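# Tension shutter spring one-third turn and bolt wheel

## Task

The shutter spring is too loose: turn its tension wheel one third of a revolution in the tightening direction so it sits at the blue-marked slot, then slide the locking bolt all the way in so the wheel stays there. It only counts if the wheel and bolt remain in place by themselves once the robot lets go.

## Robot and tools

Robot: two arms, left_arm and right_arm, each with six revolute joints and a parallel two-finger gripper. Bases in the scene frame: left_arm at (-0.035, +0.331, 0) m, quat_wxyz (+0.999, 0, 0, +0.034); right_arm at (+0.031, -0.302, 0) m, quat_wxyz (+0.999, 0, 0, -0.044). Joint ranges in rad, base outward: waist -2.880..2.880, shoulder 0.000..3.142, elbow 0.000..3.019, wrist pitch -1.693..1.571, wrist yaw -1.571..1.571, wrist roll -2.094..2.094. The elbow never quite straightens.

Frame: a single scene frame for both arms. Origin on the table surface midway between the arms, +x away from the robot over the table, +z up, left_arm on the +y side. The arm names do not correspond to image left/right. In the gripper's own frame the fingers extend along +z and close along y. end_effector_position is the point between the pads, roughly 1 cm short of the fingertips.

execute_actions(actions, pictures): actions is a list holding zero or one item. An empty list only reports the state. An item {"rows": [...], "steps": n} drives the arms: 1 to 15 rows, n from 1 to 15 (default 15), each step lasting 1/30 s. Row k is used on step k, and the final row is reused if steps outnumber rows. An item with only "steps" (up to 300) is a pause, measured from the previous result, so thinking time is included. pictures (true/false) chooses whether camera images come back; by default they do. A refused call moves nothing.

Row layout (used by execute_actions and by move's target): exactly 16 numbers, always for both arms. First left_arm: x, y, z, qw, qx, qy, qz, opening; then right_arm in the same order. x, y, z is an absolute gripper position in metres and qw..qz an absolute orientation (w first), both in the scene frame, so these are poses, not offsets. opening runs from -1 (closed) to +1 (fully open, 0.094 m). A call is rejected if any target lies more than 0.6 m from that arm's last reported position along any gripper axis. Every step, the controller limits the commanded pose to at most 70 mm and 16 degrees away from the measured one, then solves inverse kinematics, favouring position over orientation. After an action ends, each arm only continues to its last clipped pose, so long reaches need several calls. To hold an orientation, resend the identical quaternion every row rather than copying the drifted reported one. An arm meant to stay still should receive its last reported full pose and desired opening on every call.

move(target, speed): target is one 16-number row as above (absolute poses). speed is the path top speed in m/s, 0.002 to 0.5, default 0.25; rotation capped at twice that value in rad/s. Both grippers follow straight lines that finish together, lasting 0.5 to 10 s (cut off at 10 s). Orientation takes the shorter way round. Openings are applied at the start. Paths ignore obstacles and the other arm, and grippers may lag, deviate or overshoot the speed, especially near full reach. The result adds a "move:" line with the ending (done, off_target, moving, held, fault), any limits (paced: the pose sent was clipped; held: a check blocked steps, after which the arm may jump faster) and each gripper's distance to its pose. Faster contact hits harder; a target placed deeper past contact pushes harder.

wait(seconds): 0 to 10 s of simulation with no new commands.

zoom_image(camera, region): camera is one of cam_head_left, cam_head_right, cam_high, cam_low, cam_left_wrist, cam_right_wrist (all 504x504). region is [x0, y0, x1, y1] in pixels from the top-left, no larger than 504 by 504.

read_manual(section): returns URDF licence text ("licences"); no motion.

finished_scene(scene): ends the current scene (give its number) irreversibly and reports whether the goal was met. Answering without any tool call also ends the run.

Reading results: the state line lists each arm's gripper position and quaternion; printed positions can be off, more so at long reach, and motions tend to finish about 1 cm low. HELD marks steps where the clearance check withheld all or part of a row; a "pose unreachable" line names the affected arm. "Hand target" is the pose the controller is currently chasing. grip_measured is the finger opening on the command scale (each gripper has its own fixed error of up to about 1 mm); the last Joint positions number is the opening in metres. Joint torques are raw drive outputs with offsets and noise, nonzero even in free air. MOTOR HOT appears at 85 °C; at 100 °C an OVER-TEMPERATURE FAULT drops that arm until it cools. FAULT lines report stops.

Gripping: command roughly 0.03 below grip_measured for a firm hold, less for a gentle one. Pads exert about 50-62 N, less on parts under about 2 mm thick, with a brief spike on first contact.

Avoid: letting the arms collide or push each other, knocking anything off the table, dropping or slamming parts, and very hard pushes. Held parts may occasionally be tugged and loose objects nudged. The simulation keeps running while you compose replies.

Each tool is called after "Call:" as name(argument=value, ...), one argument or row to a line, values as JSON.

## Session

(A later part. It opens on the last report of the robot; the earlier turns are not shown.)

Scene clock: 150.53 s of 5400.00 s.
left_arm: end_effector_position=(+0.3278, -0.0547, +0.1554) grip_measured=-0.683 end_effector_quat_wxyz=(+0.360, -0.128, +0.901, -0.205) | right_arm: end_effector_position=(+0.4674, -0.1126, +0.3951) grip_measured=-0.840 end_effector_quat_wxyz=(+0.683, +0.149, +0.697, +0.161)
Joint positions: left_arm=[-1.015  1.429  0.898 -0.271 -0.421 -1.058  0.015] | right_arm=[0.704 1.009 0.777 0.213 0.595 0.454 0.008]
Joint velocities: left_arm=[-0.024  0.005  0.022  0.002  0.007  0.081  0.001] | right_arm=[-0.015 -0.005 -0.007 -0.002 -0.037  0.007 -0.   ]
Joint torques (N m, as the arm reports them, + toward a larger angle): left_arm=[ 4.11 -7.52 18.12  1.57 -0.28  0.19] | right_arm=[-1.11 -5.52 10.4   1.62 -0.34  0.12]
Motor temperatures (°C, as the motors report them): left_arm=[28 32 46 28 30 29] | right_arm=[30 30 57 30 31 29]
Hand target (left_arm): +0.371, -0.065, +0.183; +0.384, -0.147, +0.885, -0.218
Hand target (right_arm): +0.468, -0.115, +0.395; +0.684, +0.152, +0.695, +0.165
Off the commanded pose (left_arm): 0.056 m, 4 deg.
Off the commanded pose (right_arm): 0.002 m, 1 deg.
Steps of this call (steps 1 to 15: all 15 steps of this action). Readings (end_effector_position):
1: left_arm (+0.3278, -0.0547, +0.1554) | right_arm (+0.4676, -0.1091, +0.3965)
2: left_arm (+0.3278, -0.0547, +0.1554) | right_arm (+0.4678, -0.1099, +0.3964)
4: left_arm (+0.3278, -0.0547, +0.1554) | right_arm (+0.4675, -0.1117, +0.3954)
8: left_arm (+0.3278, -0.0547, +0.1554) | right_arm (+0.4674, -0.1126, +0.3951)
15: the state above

Call:
execute_actions(
  actions=[
    {"rows":[[0.375,-0.07,0.182,0.383,-0.148,0.888,-0.219,-0.72,0.465,-0.088,0.412,0.687,0.115,0.7,0.165,-0.9]]},
  ],
  pictures=false,
)

Call:
execute_actions(
  actions=[
    {"rows":[[0.375,-0.07,0.182,0.383,-0.148,0.888,-0.219,-0.72,0.464,-0.068,0.42,0.688,0.092,0.702,0.165,-0.9]]},
  ],
)

Scene clock: 153.73 s of 5400.00 s.
left_arm: end_effector_position=(+0.3278, -0.0547, +0.1554) grip_measured=-0.683 end_effector_quat_wxyz=(+0.360, -0.128, +0.901, -0.205) | right_arm: end_effector_position=(+0.4656, -0.1085, +0.3969) grip_measured=-0.840 end_effector_quat_wxyz=(+0.685, +0.139, +0.698, +0.156)
Joint positions: left_arm=[-1.015  1.429  0.898 -0.271 -0.421 -1.058  0.015] | right_arm=[0.714 1.009 0.78  0.213 0.599 0.43  0.008]
Joint velocities: left_arm=[-0.015 -0.015  0.007  0.007  0.022  0.007 -0.   ] | right_arm=[-0.005 -0.005 -0.002 -0.002  0.066 -0.037 -0.   ]
Joint torques (N m, as the arm reports them, + toward a larger angle): left_arm=[ 4.14 -7.54 18.12  1.57 -0.29  0.19] | right_arm=[ 2.59 -4.27 14.5   0.8  -0.55 -0.2 ]
Motor temperatures (°C, as the motors report them): left_arm=[28 32 48 28 30 29] | right_arm=[30 30 56 30 30 29]
Hand target (left_arm): +0.371, -0.065, +0.183; +0.384, -0.147, +0.885, -0.218
Hand target (right_arm): +0.464, -0.088, +0.411; +0.687, +0.114, +0.698, +0.165
Off the commanded pose (left_arm): 0.056 m, 4 deg.
Off the commanded pose (right_arm): 0.025 m, 3 deg.
Steps of this call (steps 1 to 81: nothing new was sent; steps 82 to 96: all 15 steps of this action). Readings (end_effector_position):
82: left_arm (+0.3278, -0.0547, +0.1554) | right_arm (+0.4671, -0.1119, +0.3951)
83: left_arm (+0.3278, -0.0547, +0.1554) | right_arm (+0.4665, -0.1103, +0.3958)
85: left_arm (+0.3278, -0.0547, +0.1554) | right_arm (+0.4656, -0.1085, +0.3969)
89: left_arm (+0.3278, -0.0547, +0.1554) | right_arm (+0.4656, -0.1085, +0.3969)
96: the state above

Scene clock: 154.23 s of 5400.00 s.
left_arm: end_effector_position=(+0.3278, -0.0547, +0.1554) grip_measured=-0.683 end_effector_quat_wxyz=(+0.360, -0.128, +0.901, -0.205) | right_arm: end_effector_position=(+0.4664, -0.1049, +0.3988) grip_measured=-0.840 end_effector_quat_wxyz=(+0.687, +0.134, +0.699, +0.146)
Joint positions: left_arm=[-1.015  1.429  0.898 -0.271 -0.421 -1.058  0.015] | right_arm=[0.725 1.018 0.79  0.213 0.617 0.407 0.008]
Joint velocities: left_arm=[ 0.015 -0.005 -0.012 -0.002  0.007  0.081  0.   ] | right_arm=[-0.015 -0.015  0.007 -0.012  0.022 -0.007 -0.001]
Joint torques (N m, as the arm reports them, + toward a larger angle): left_arm=[ 4.1  -7.49 18.12  1.58 -0.28  0.19] | right_arm=[ 4.82 -3.83 16.1   0.66 -1.07 -0.3 ]
Motor temperatures (°C, as the motors report them): left_arm=[28 32 48 28 30 29] | right_arm=[30 30 56 30 30 29]
Hand target (left_arm): +0.371, -0.065, +0.183; +0.384, -0.147, +0.885, -0.218
Hand target (right_arm): +0.462, -0.070, +0.419; +0.689, +0.092, +0.700, +0.165
Off the commanded pose (left_arm): 0.056 m, 4 deg.
Off the commanded pose (right_arm): 0.043 m, 5 deg.
Steps of this call (steps 1 to 15: all 15 steps of this action). Readings (end_effector_position):
1: left_arm (+0.3278, -0.0547, +0.1554) | right_arm (+0.4655, -0.1077, +0.3973)
2: left_arm (+0.3278, -0.0547, +0.1554) | right_arm (+0.4656, -0.1070, +0.3977)
4: left_arm (+0.3278, -0.0547, +0.1554) | right_arm (+0.4660, -0.1055, +0.3983)
8: left_arm (+0.3278, -0.0547, +0.1554) | right_arm (+0.4664, -0.1049, +0.3988)
15: the state above

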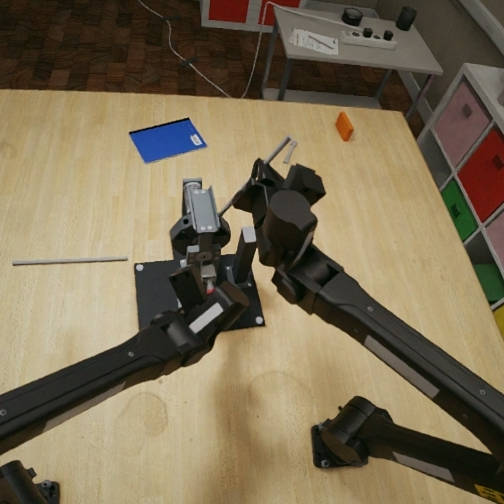

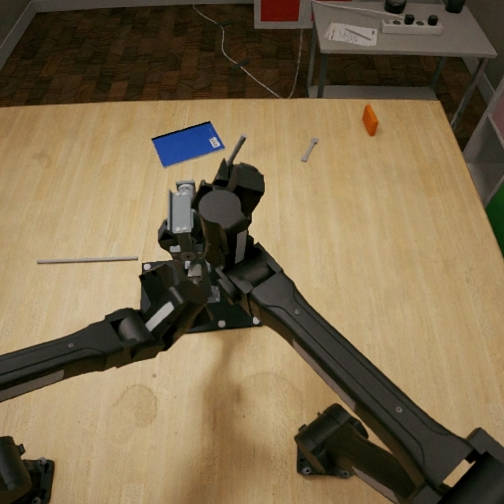

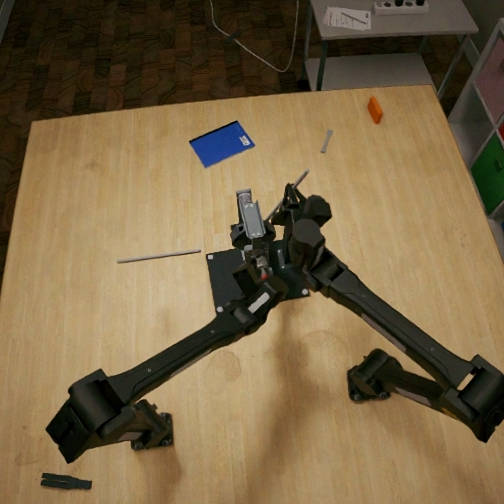

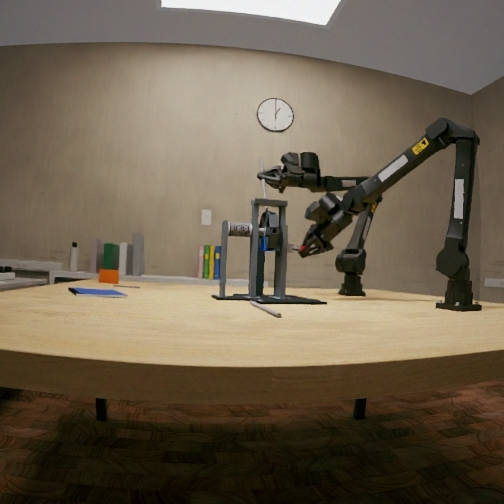

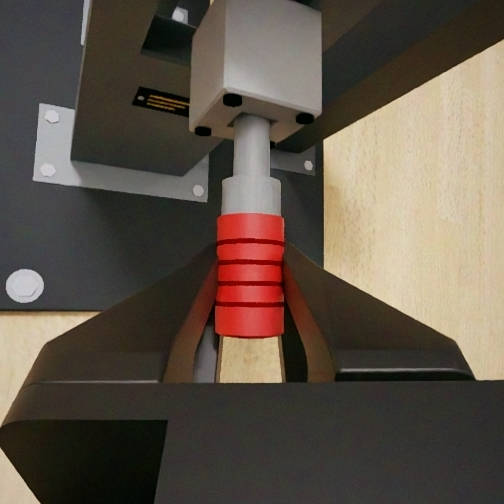

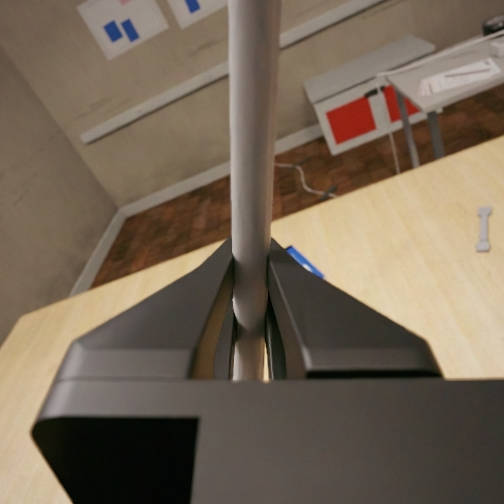

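Call:
execute_actions(
  actions=[
    {"rows":[[0.328,-0.052,0.17,0.383,-0.148,0.888,-0.219,-0.72,0.466,-0.09,0.414,0.685,0.12,0.698,0.17,-0.9]],"steps":15},
  ],
)

Call:
zoom_image(
  camera="cam_low",
  region=[130,80,400,350],
)

Scene clock: 159.40 s of 5400.00 s.
left_arm: end_effector_position=(+0.3278, -0.0531, +0.1559) grip_measured=-0.683 end_effector_quat_wxyz=(+0.371, -0.136, +0.896, -0.204) | right_arm: end_effector_position=(+0.4672, -0.1066, +0.3981) grip_measured=-0.840 end_effector_quat_wxyz=(+0.686, +0.138, +0.699, +0.149)
Joint positions: left_arm=[-1.022  1.428  0.889 -0.252 -0.45  -1.068  0.015] | right_arm=[0.72  1.017 0.79  0.208 0.613 0.42  0.008]
Joint velocities: left_arm=[-0.015 -0.015  0.002 -0.002 -0.037 -0.037  0.001] | right_arm=[-0.005 -0.005  0.002  0.007  0.051 -0.007 -0.001]
Joint torques (N m, as the arm reports them, + toward a larger angle): left_arm=[  0.18 -13.63   9.09   1.48  -0.76  -0.15] | right_arm=[ 1.31 -5.24 13.98  0.7  -1.24  0.03]
Motor temperatures (°C, as the motors report them): left_arm=[29 32 50 28 30 29] | right_arm=[30 30 58 30 30 29]
Hand target (left_arm): +0.328, -0.052, +0.170; +0.382, -0.148, +0.886, -0.218
Hand target (right_arm): +0.466, -0.090, +0.414; +0.686, +0.120, +0.697, +0.170
Off the commanded pose (left_arm): 0.014 m, 3 deg.
Off the commanded pose (right_arm): 0.023 m, 3 deg.
Steps of this call (steps 1 to 90: nothing new was sent; then 1.67 s passed at rest; steps 91 to 105: all 15 steps of this action). Readings (end_effector_position):
91: left_arm (+0.3276, -0.0529, +0.1550) | right_arm (+0.4663, -0.1050, +0.3989)
92: left_arm (+0.3278, -0.0528, +0.1557) | right_arm (+0.4666, -0.1055, +0.3987)
94: left_arm (+0.3277, -0.0530, +0.1557) | right_arm (+0.4671, -0.1063, +0.3982)
98: left_arm (+0.3278, -0.0530, +0.1558) | right_arm (+0.4672, -0.1066, +0.3981)
105: the state above

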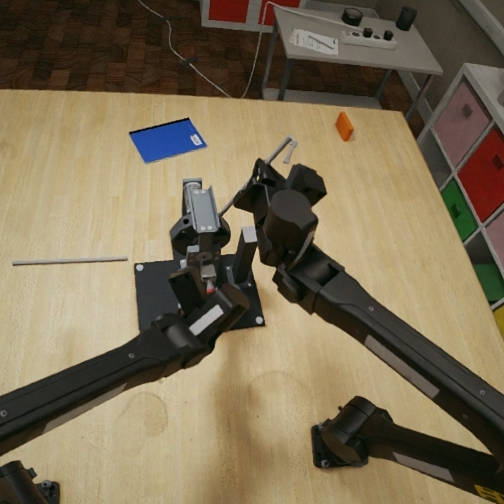

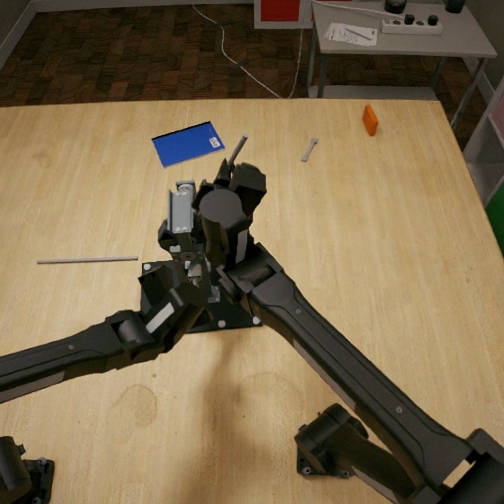

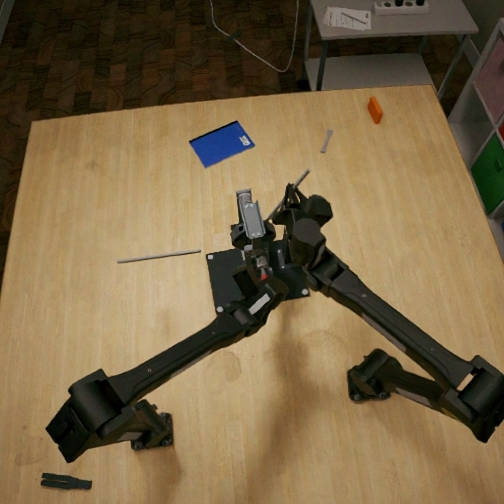

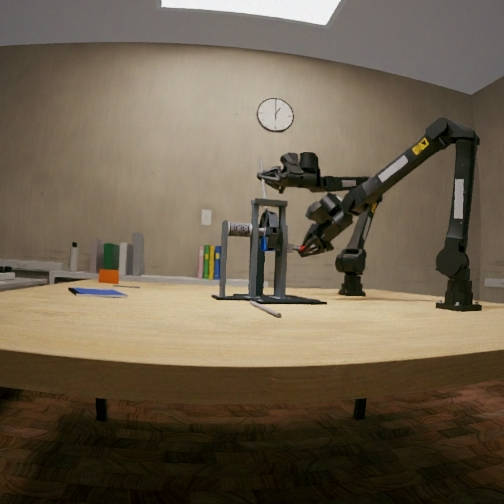

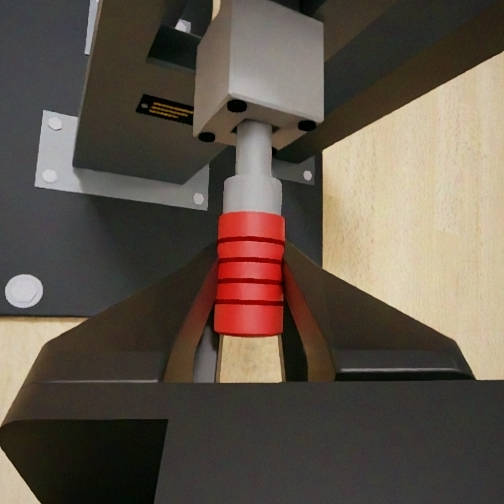

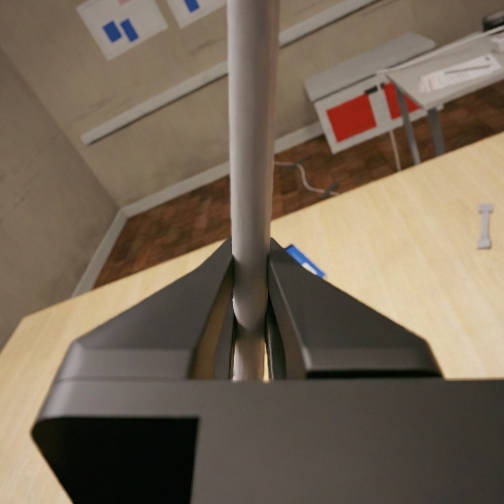

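Region (130, 80, 400, 350) of cam_low's 504x504 image, scaled by 1.867, with more detail than that image has.

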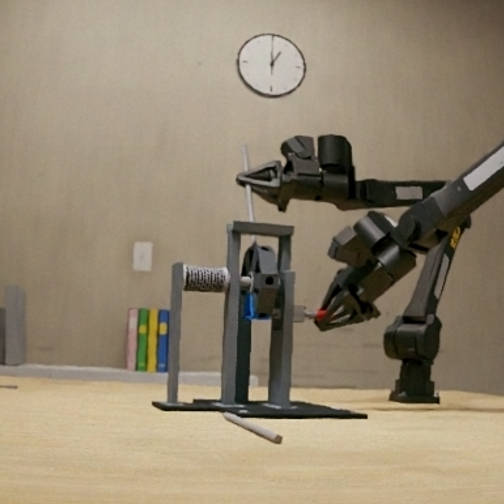

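Call:
zoom_image(
  camera="cam_low",
  region=[240,195,320,275],
)

Call:
zoom_image(
  camera="cam_head_left",
  region=[150,180,270,300],
)

Region (240, 195, 320, 275) of cam_low's 504x504 image, scaled by 6.300, with more detail than that image has.

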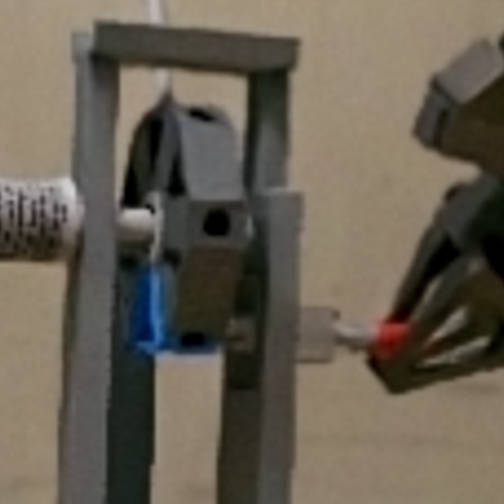

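Region (150, 180, 270, 300) of cam_head_left's 504x504 image, scaled by 4.200, with more detail than that image has.

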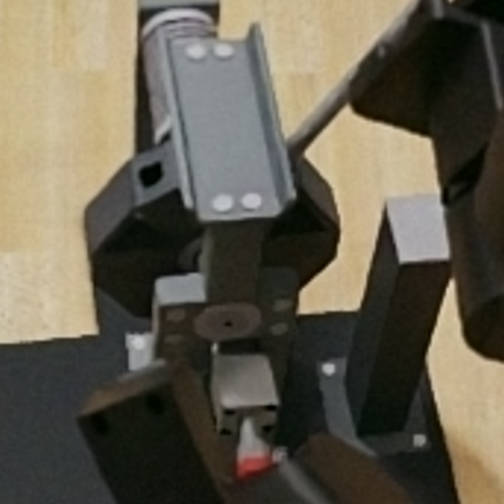

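Call:
execute_actions(
  actions=[
    {"rows":[[0.322,-0.052,0.163,0.375,-0.14,0.893,-0.208,-0.72,0.467,-0.105,0.407,0.685,0.135,0.697,0.17,-0.9]],"steps":15},
  ],
  pictures=false,
)

Call:
execute_actions(
  actions=[
    {"rows":[[0.36,-0.052,0.163,0.375,-0.14,0.893,-0.208,-0.72,0.467,-0.105,0.407,0.685,0.135,0.697,0.17,-0.9]],"steps":15},
  ],
  pictures=false,
)

Scene clock: 166.10 s of 5400.00 s.
left_arm: end_effector_position=(+0.3275, -0.0533, +0.1560) grip_measured=-0.683 end_effector_quat_wxyz=(+0.371, -0.136, +0.895, -0.205) | right_arm: end_effector_position=(+0.4692, -0.1090, +0.3975) grip_measured=-0.840 end_effector_quat_wxyz=(+0.683, +0.140, +0.699, +0.158)
Joint positions: left_arm=[-1.023  1.428  0.889 -0.252 -0.451 -1.07   0.015] | right_arm=[0.706 1.015 0.787 0.208 0.588 0.435 0.008]
Joint velocities: left_arm=[-0.005  0.005  0.002  0.002 -0.022  0.051  0.001] | right_arm=[-0.015 -0.015  0.007  0.012  0.051 -0.022  0.   ]
Joint torques (N m, as the arm reports them, + toward a larger angle): left_arm=[ -0.37 -13.2    8.95   0.55  -0.65  -0.11] | right_arm=[ 0.11 -6.16 11.93  0.95 -0.69  0.1 ]
Motor temperatures (°C, as the motors report them): left_arm=[28 32 46 28 30 29] | right_arm=[30 30 58 30 31 28]
Hand target (left_arm): +0.322, -0.052, +0.163; +0.375, -0.140, +0.893, -0.208
Hand target (right_arm): +0.467, -0.105, +0.407; +0.684, +0.135, +0.696, +0.170
Off the commanded pose (left_arm): 0.009 m, 1 deg.
Off the commanded pose (right_arm): 0.010 m, 2 deg.
Steps of this call (steps 1 to 90: nothing new was sent; then 3.20 s passed at rest; steps 91 to 105: all 15 steps of this action). Readings (end_effector_position):
91: left_arm (+0.3277, -0.0532, +0.1559) | right_arm (+0.4676, -0.1071, +0.3985)
92: left_arm (+0.3277, -0.0532, +0.1559) | right_arm (+0.4681, -0.1083, +0.3981)
94: left_arm (+0.3275, -0.0533, +0.1560) | right_arm (+0.4692, -0.1090, +0.3975)
98: left_arm (+0.3275, -0.0533, +0.1560) | right_arm (+0.4692, -0.1090, +0.3975)
105: the state above

Scene clock: 166.60 s of 5400.00 s.
left_arm: end_effector_position=(+0.3285, -0.0542, +0.1546) grip_measured=-0.683 end_effector_quat_wxyz=(+0.361, -0.128, +0.899, -0.210) | right_arm: end_effector_position=(+0.4693, -0.1093, +0.3972) grip_measured=-0.840 end_effector_quat_wxyz=(+0.683, +0.140, +0.699, +0.158)
Joint positions: left_arm=[-1.012  1.428  0.889 -0.251 -0.414 -1.054  0.015] | right_arm=[0.705 1.015 0.787 0.208 0.588 0.437 0.008]
Joint velocities: left_arm=[ 0.005 -0.005  0.017 -0.017 -0.051 -0.037 -0.   ] | right_arm=[ 0.005  0.005 -0.007 -0.012  0.007 -0.007 -0.   ]
Joint torques (N m, as the arm reports them, + toward a larger angle): left_arm=[ 4.04 -8.83 13.37  1.52 -0.17  0.25] | right_arm=[ 0.07 -6.1  12.01  0.97 -0.68  0.09]
Motor temperatures (°C, as the motors report them): left_arm=[28 32 46 28 30 29] | right_arm=[30 30 58 30 31 28]
Hand target (left_arm): +0.359, -0.050, +0.163; +0.375, -0.140, +0.892, -0.207
Hand target (right_arm): +0.467, -0.105, +0.407; +0.684, +0.135, +0.696, +0.170
Off the commanded pose (left_arm): 0.033 m, 2 deg.
Off the commanded pose (right_arm): 0.011 m, 2 deg.
Steps of this call (steps 1 to 15: all 15 steps of this action). Readings (end_effector_position):
1: left_arm (+0.3282, -0.0536, +0.1550) | right_arm (+0.4692, -0.1090, +0.3975)
2: left_arm (+0.3285, -0.0540, +0.1543) | right_arm (+0.4693, -0.1093, +0.3972)
4: left_arm (+0.3285, -0.0542, +0.1546) | right_arm (+0.4693, -0.1093, +0.3972)
8: left_arm (+0.3285, -0.0542, +0.1546) | right_arm (+0.4693, -0.1093, +0.3972)
15: the state above

Call:
execute_actions(
  actions=[
    {"rows":[[0.33,-0.052,0.165,0.375,-0.14,0.893,-0.208,-0.4,0.467,-0.105,0.407,0.685,0.135,0.697,0.17,-0.9],[0.33,-0.052,0.165,0.375,-0.14,0.893,-0.208,-0.4,0.467,-0.105,0.407,0.685,0.135,0.697,0.17,-0.9],[0.33,-0.052,0.165,0.375,-0.14,0.893,-0.208,-0.4,0.467,-0.105,0.407,0.685,0.135,0.697,0.17,-0.9],[0.31,-0.054,0.165,0.375,-0.14,0.893,-0.208,-0.4,0.467,-0.105,0.407,0.685,0.135,0.697,0.17,-0.9],[0.285,-0.056,0.165,0.375,-0.14,0.893,-0.208,-0.4,0.467,-0.105,0.407,0.685,0.135,0.697,0.17,-0.9]],"steps":15},
  ],
  pictures=false,
)

Call:
execute_actions(
  actions=[
    {"rows":[[0.285,-0.056,0.16,0.375,-0.14,0.893,-0.208,-1,0.464,-0.068,0.42,0.688,0.092,0.702,0.165,-0.9]],"steps":15},
  ],
)

Scene clock: 171.67 s of 5400.00 s.
left_arm: end_effector_position=(+0.2809, -0.0606, +0.1541) grip_measured=-0.402 end_effector_quat_wxyz=(+0.371, -0.126, +0.897, -0.202) | right_arm: end_effector_position=(+0.4693, -0.1093, +0.3972) grip_measured=-0.840 end_effector_quat_wxyz=(+0.683, +0.141, +0.699, +0.158)
Joint positions: left_arm=[-1.128  1.384  0.846 -0.294 -0.518 -1.135  0.028] | right_arm=[0.705 1.015 0.787 0.208 0.587 0.438 0.008]
Joint velocities: left_arm=[-0.005 -0.015 -0.002 -0.017 -0.051 -0.037 -0.   ] | right_arm=[ 0.005 -0.005 -0.007  0.002 -0.007  0.081  0.001]
Joint torques (N m, as the arm reports them, + toward a larger angle): left_arm=[  1.1  -12.2    9.91   0.38  -0.37  -0.1 ] | right_arm=[-0.04 -6.36 12.02  0.96 -0.64  0.07]
Motor temperatures (°C, as the motors report them): left_arm=[28 32 46 28 30 29] | right_arm=[30 30 57 30 30 28]
Hand target (left_arm): +0.284, -0.056, +0.165; +0.374, -0.140, +0.893, -0.208
Hand target (right_arm): +0.467, -0.105, +0.407; +0.685, +0.135, +0.696, +0.170
Off the commanded pose (left_arm): 0.013 m, 2 deg.
Off the commanded pose (right_arm): 0.011 m, 2 deg.
Steps of this call (steps 1 to 90: nothing new was sent; then 1.57 s passed at rest; steps 91 to 105: all 15 steps of this action). Readings (end_effector_position):
91: left_arm (+0.3287, -0.0534, +0.1559) | right_arm (+0.4693, -0.1093, +0.3972)
92: left_arm (+0.3299, -0.0517, +0.1566) | right_arm (+0.4693, -0.1093, +0.3972)
94: left_arm (+0.3307, -0.0494, +0.1572) | right_arm (+0.4693, -0.1093, +0.3972)
98: left_arm (+0.3050, -0.0521, +0.1564) | right_arm (+0.4693, -0.1093, +0.3972)
105: the state above

Scene clock: 172.17 s of 5400.00 s.
left_arm: end_effector_position=(+0.2807, -0.0591, +0.1523) grip_measured=-0.995 end_effector_quat_wxyz=(+0.371, -0.128, +0.898, -0.201) | right_arm: end_effector_position=(+0.4671, -0.1052, +0.3986) grip_measured=-0.840 end_effector_quat_wxyz=(+0.686, +0.134, +0.700, +0.145)
Joint positions: left_arm=[-1.127  1.384  0.842 -0.294 -0.519 -1.14   0.   ] | right_arm=[0.724 1.019 0.792 0.208 0.617 0.409 0.008]
Joint velocities: left_arm=[-0.005 -0.005 -0.007  0.007 -0.066 -0.037 -0.   ] | right_arm=[-0.005  0.005 -0.002 -0.012  0.022  0.007  0.001]
Joint torques (N m, as the arm reports them, + toward a larger angle): left_arm=[  1.12 -11.61   9.49   1.03  -0.36  -0.1 ] | right_arm=[ 4.89 -3.85 15.9   0.81 -1.04 -0.34]
Motor temperatures (°C, as the motors report them): left_arm=[28 32 46 28 30 29] | right_arm=[30 30 57 30 30 28]
Hand target (left_arm): +0.285, -0.056, +0.160; +0.375, -0.140, +0.893, -0.208
Hand target (right_arm): +0.462, -0.070, +0.419; +0.689, +0.092, +0.700, +0.165
Off the commanded pose (left_arm): 0.009 m, 2 deg.
Off the commanded pose (right_arm): 0.043 m, 5 deg.
Steps of this call (steps 1 to 15: all 15 steps of this action). Readings (end_effector_position):
1: left_arm (+0.2811, -0.0603, +0.1540) | right_arm (+0.4690, -0.1085, +0.3967)
2: left_arm (+0.2812, -0.0601, +0.1538) | right_arm (+0.4681, -0.1078, +0.3971)
4: left_arm (+0.2809, -0.0595, +0.1531) | right_arm (+0.4671, -0.1059, +0.3980)
8: left_arm (+0.2807, -0.0591, +0.1523) | right_arm (+0.4671, -0.1052, +0.3986)
15: the state above

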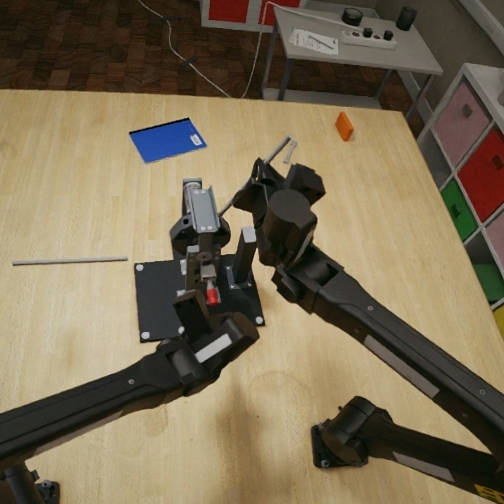

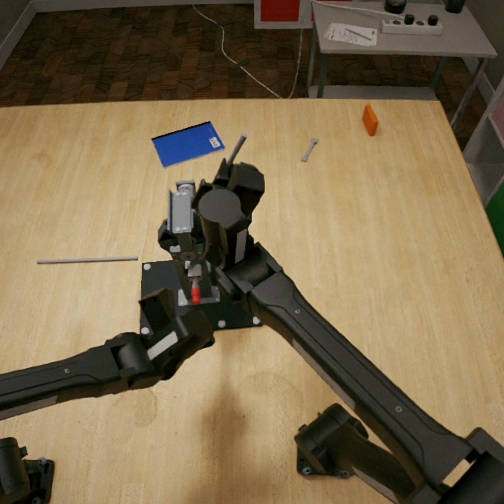

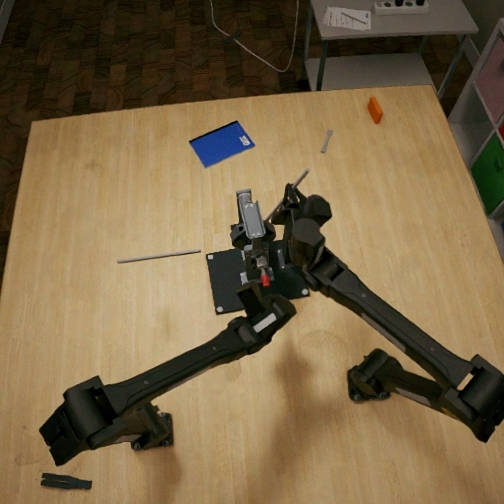

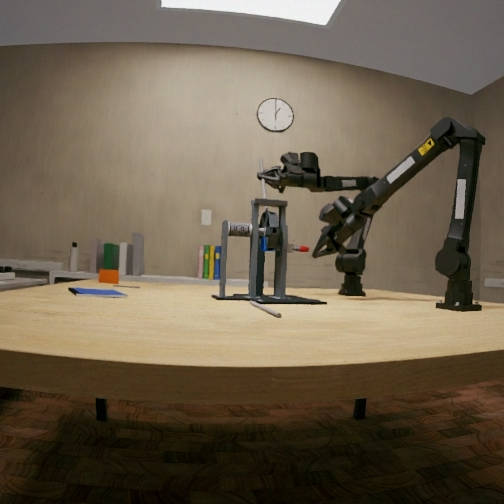

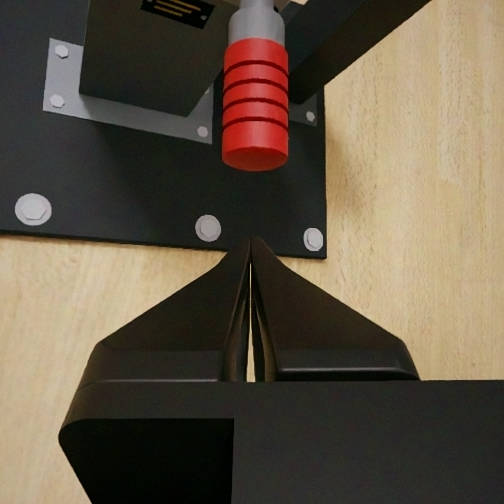

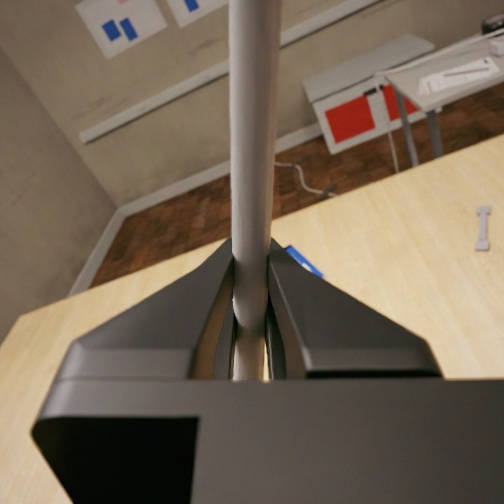

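Call:
execute_actions(
  actions=[
    {"rows":[[0.298,-0.056,0.177,0.375,-0.14,0.893,-0.208,-1,0.463,-0.056,0.424,0.688,0.085,0.702,0.158,-0.9]],"steps":15},
  ],
  pictures=false,
)

Call:
execute_actions(
  actions=[
    {"rows":[[0.325,-0.055,0.177,0.375,-0.14,0.893,-0.208,-1,0.463,-0.056,0.424,0.688,0.085,0.702,0.158,-0.9]],"steps":15},
  ],
)

Scene clock: 176.37 s of 5400.00 s.
left_arm: end_effector_position=(+0.2912, -0.0466, +0.1486) grip_measured=-0.995 end_effector_quat_wxyz=(+0.366, -0.138, +0.901, -0.189) | right_arm: end_effector_position=(+0.4662, -0.0955, +0.4030) grip_measured=-0.840 end_effector_quat_wxyz=(+0.691, +0.123, +0.701, +0.130)
Joint positions: left_arm=[-1.092  1.384  0.842 -0.313 -0.506 -1.136  0.   ] | right_arm=[0.751 1.034 0.811 0.208 0.649 0.368 0.008]
Joint velocities: left_arm=[ 0.005  0.005 -0.027 -0.017 -0.051  0.022 -0.001] | right_arm=[-0.005 -0.005  0.007 -0.012  0.007 -0.022 -0.001]
Joint torques (N m, as the arm reports them, + toward a larger angle): left_arm=[  0.41 -12.55  12.88   0.31  -0.12   0.11] | right_arm=[ 4.98 -3.89 16.21  0.61 -1.19 -0.16]
Motor temperatures (°C, as the motors report them): left_arm=[28 32 45 27 30 29] | right_arm=[30 30 58 30 30 28]
Hand target (left_arm): +0.298, -0.055, +0.177; +0.375, -0.140, +0.892, -0.208
Hand target (right_arm): +0.461, -0.058, +0.423; +0.690, +0.084, +0.701, +0.158
Off the commanded pose (left_arm): 0.031 m, 3 deg.
Off the commanded pose (right_arm): 0.045 m, 5 deg.
Steps of this call (steps 1 to 90: nothing new was sent; then 0.70 s passed at rest; steps 91 to 105: all 15 steps of this action). Readings (end_effector_position):
91: left_arm (+0.2805, -0.0588, +0.1515) | right_arm (+0.4669, -0.1055, +0.3987)
92: left_arm (+0.2812, -0.0573, +0.1505) | right_arm (+0.4667, -0.1043, +0.3992)
94: left_arm (+0.2851, -0.0526, +0.1492) | right_arm (+0.4662, -0.0990, +0.4016)
98: left_arm (+0.2911, -0.0466, +0.1487) | right_arm (+0.4662, -0.0955, +0.4030)
105: the state above

Scene clock: 176.87 s of 5400.00 s.
left_arm: end_effector_position=(+0.3137, -0.0363, +0.1549) grip_measured=-0.995 end_effector_quat_wxyz=(+0.365, -0.141, +0.901, -0.187) | right_arm: end_effector_position=(+0.4663, -0.0955, +0.4030) grip_measured=-0.840 end_effector_quat_wxyz=(+0.690, +0.122, +0.701, +0.130)
Joint positions: left_arm=[-1.031  1.384  0.86  -0.313 -0.467 -1.092  0.   ] | right_arm=[0.751 1.034 0.812 0.205 0.649 0.368 0.008]
Joint velocities: left_arm=[-0.005 -0.005  0.012  0.012  0.022 -0.022 -0.001] | right_arm=[ 0.005 -0.005 -0.007 -0.002 -0.081  0.022 -0.   ]
Joint torques (N m, as the arm reports them, + toward a larger angle): left_arm=[ 0.18 -9.75 13.96  1.32 -0.11  0.09] | right_arm=[ 5.12 -3.95 16.19  0.61 -1.19 -0.14]
Motor temperatures (°C, as the motors report them): left_arm=[28 32 45 27 30 29] | right_arm=[30 30 58 30 31 28]
Hand target (left_arm): +0.324, -0.054, +0.178; +0.376, -0.140, +0.892, -0.208
Hand target (right_arm): +0.461, -0.058, +0.423; +0.690, +0.085, +0.701, +0.158
Off the commanded pose (left_arm): 0.031 m, 3 deg.
Off the commanded pose (right_arm): 0.045 m, 5 deg.
Steps of this call (steps 1 to 15: all 15 steps of this action). Readings (end_effector_position):
1: left_arm (+0.2911, -0.0476, +0.1480) | right_arm (+0.4662, -0.0955, +0.4030)
2: left_arm (+0.2926, -0.0477, +0.1481) | right_arm (+0.4662, -0.0955, +0.4031)
4: left_arm (+0.3011, -0.0428, +0.1501) | right_arm (+0.4663, -0.0955, +0.4032)
8: left_arm (+0.3134, -0.0359, +0.1545) | right_arm (+0.4663, -0.0955, +0.4031)
15: the state above

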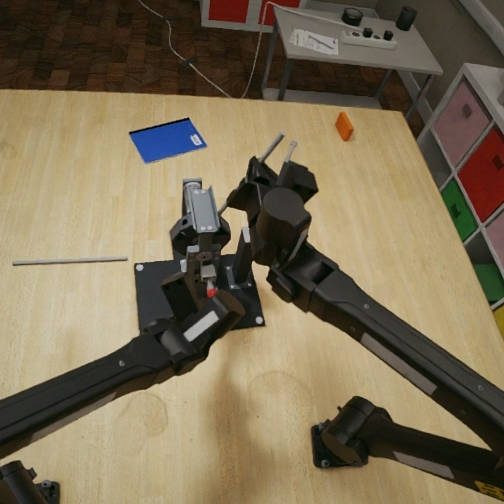

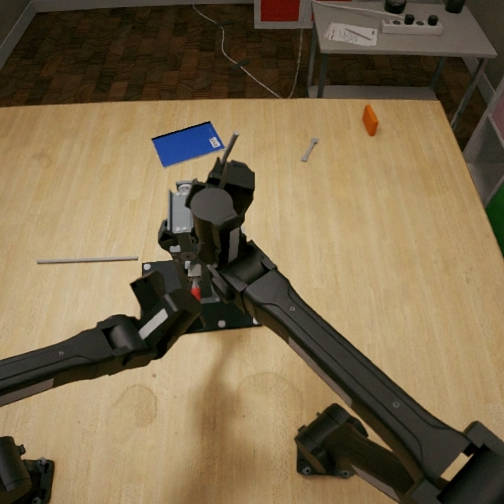

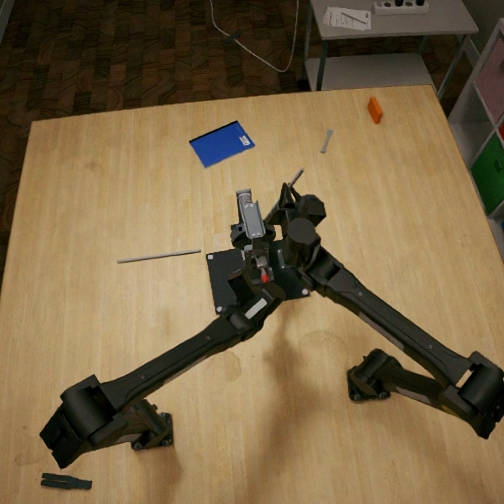

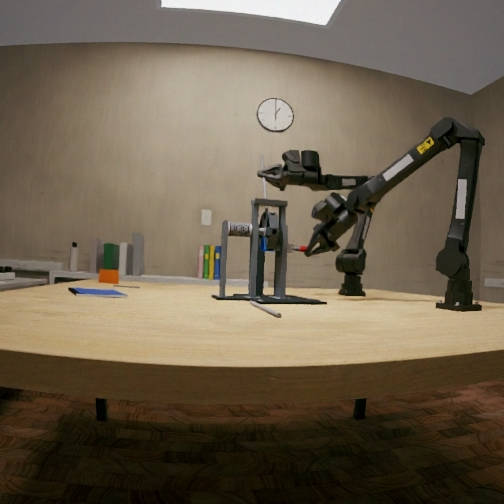

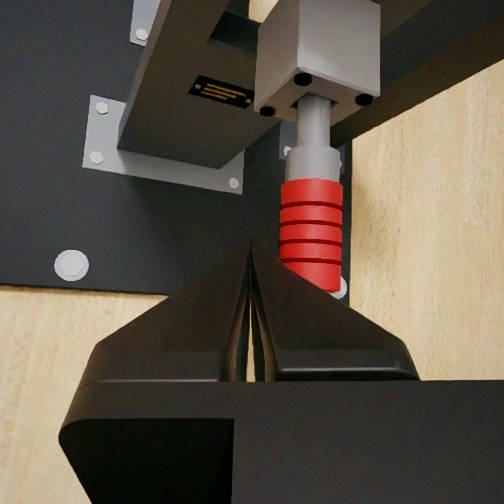

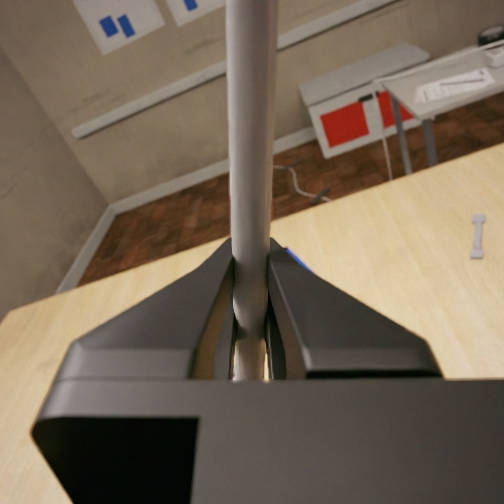

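Call:
execute_actions(
  actions=[
    {"rows":[[0.296,-0.078,0.178,0.375,-0.14,0.893,-0.208,-1,0.463,-0.056,0.424,0.688,0.085,0.702,0.158,-0.9]],"steps":15},
  ],
  pictures=false,
)

Call:
execute_actions(
  actions=[
    {"rows":[[0.316,-0.08,0.178,0.375,-0.14,0.893,-0.208,-1,0.463,-0.056,0.424,0.688,0.085,0.702,0.158,-0.9]],"steps":15},
  ],
)

Scene clock: 180.30 s of 5400.00 s.
left_arm: end_effector_position=(+0.2836, -0.0636, +0.1632) grip_measured=-0.996 end_effector_quat_wxyz=(+0.371, -0.130, +0.898, -0.195) | right_arm: end_effector_position=(+0.4663, -0.0955, +0.4030) grip_measured=-0.840 end_effector_quat_wxyz=(+0.690, +0.122, +0.701, +0.130)
Joint positions: left_arm=[-1.129  1.386  0.88  -0.341 -0.527 -1.145  0.   ] | right_arm=[0.751 1.034 0.812 0.205 0.649 0.368 0.008]
Joint velocities: left_arm=[-0.015 -0.005 -0.012 -0.002 -0.007  0.022  0.001] | right_arm=[ 0.005 -0.005  0.002 -0.002  0.066 -0.007 -0.001]
Joint torques (N m, as the arm reports them, + toward a larger angle): left_arm=[ 0.81 -9.47 14.05  0.69 -0.21 -0.09] | right_arm=[ 5.03 -3.9  16.14  0.63 -1.2  -0.14]
Motor temperatures (°C, as the motors report them): left_arm=[28 32 46 27 30 29] | right_arm=[30 30 60 30 31 28]
Hand target (left_arm): +0.294, -0.077, +0.178; +0.375, -0.140, +0.893, -0.208
Hand target (right_arm): +0.461, -0.058, +0.423; +0.690, +0.085, +0.701, +0.158
Off the commanded pose (left_arm): 0.024 m, 2 deg.
Off the commanded pose (right_arm): 0.045 m, 5 deg.
Steps of this call (steps 1 to 88: nothing new was sent; steps 89 to 103: all 15 steps of this action). Readings (end_effector_position):
89: left_arm (+0.3139, -0.0350, +0.1563) | right_arm (+0.4663, -0.0955, +0.4030)
90: left_arm (+0.3111, -0.0362, +0.1572) | right_arm (+0.4663, -0.0955, +0.4030)
92: left_arm (+0.3007, -0.0420, +0.1569) | right_arm (+0.4663, -0.0955, +0.4030)
96: left_arm (+0.2845, -0.0596, +0.1597) | right_arm (+0.4663, -0.0955, +0.4030)
103: the state above

Scene clock: 180.80 s of 5400.00 s.
left_arm: end_effector_position=(+0.3023, -0.0626, +0.1606) grip_measured=-0.996 end_effector_quat_wxyz=(+0.366, -0.138, +0.900, -0.192) | right_arm: end_effector_position=(+0.4663, -0.0955, +0.4030) grip_measured=-0.840 end_effector_quat_wxyz=(+0.690, +0.122, +0.701, +0.130)
Joint positions: left_arm=[-1.088  1.415  0.907 -0.341 -0.498 -1.132  0.   ] | right_arm=[0.751 1.034 0.812 0.205 0.649 0.368 0.008]
Joint velocities: left_arm=[-0.015 -0.005  0.002 -0.022 -0.022 -0.007 -0.   ] | right_arm=[-0.005 -0.005 -0.007 -0.012  0.022  0.007  0.   ]
Joint torques (N m, as the arm reports them, + toward a larger angle): left_arm=[ 0.75 -9.46 14.18  1.38 -0.27  0.12] | right_arm=[ 5.06 -3.95 16.14  0.63 -1.19 -0.14]
Motor temperatures (°C, as the motors report them): left_arm=[28 32 46 27 30 29] | right_arm=[30 30 60 30 31 28]
Hand target (left_arm): +0.315, -0.079, +0.178; +0.375, -0.140, +0.892, -0.208
Hand target (right_arm): +0.461, -0.058, +0.423; +0.690, +0.085, +0.701, +0.158
Off the commanded pose (left_arm): 0.028 m, 2 deg.
Off the commanded pose (right_arm): 0.045 m, 5 deg.
Steps of this call (steps 1 to 15: all 15 steps of this action). Readings (end_effector_position):
1: left_arm (+0.2836, -0.0647, +0.1626) | right_arm (+0.4663, -0.0955, +0.4030)
2: left_arm (+0.2856, -0.0657, +0.1627) | right_arm (+0.4663, -0.0955, +0.4030)
4: left_arm (+0.2935, -0.0649, +0.1628) | right_arm (+0.4663, -0.0955, +0.4030)
8: left_arm (+0.3023, -0.0625, +0.1611) | right_arm (+0.4663, -0.0955, +0.4030)
15: the state above

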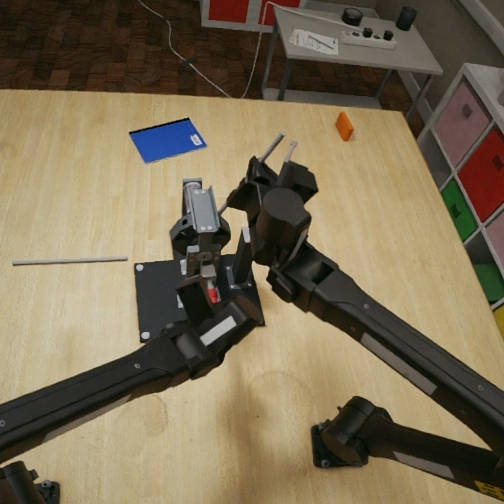

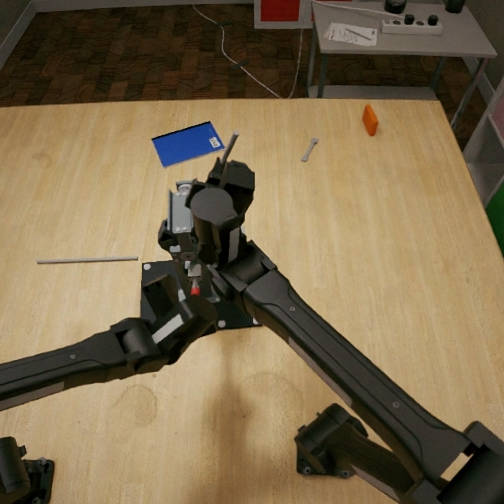

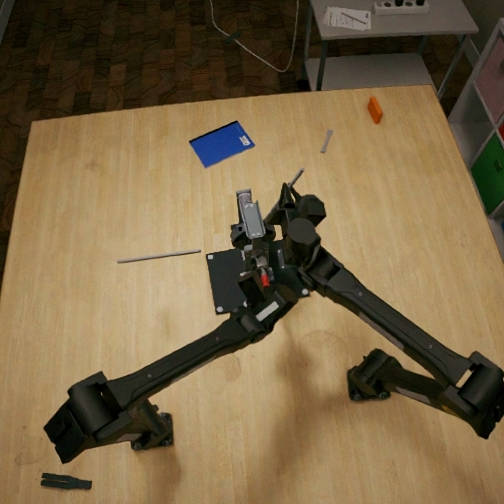

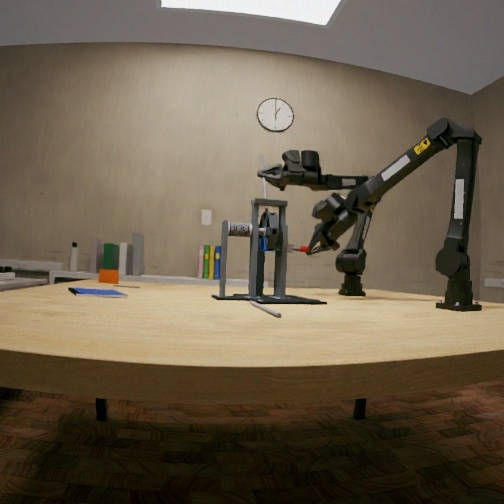

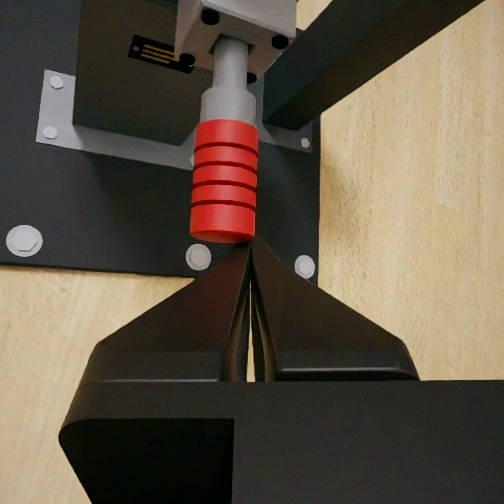

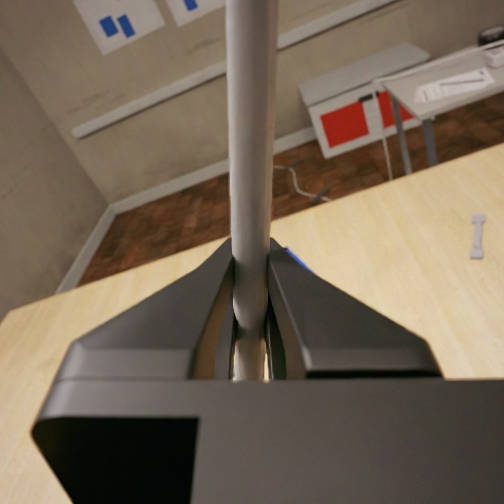

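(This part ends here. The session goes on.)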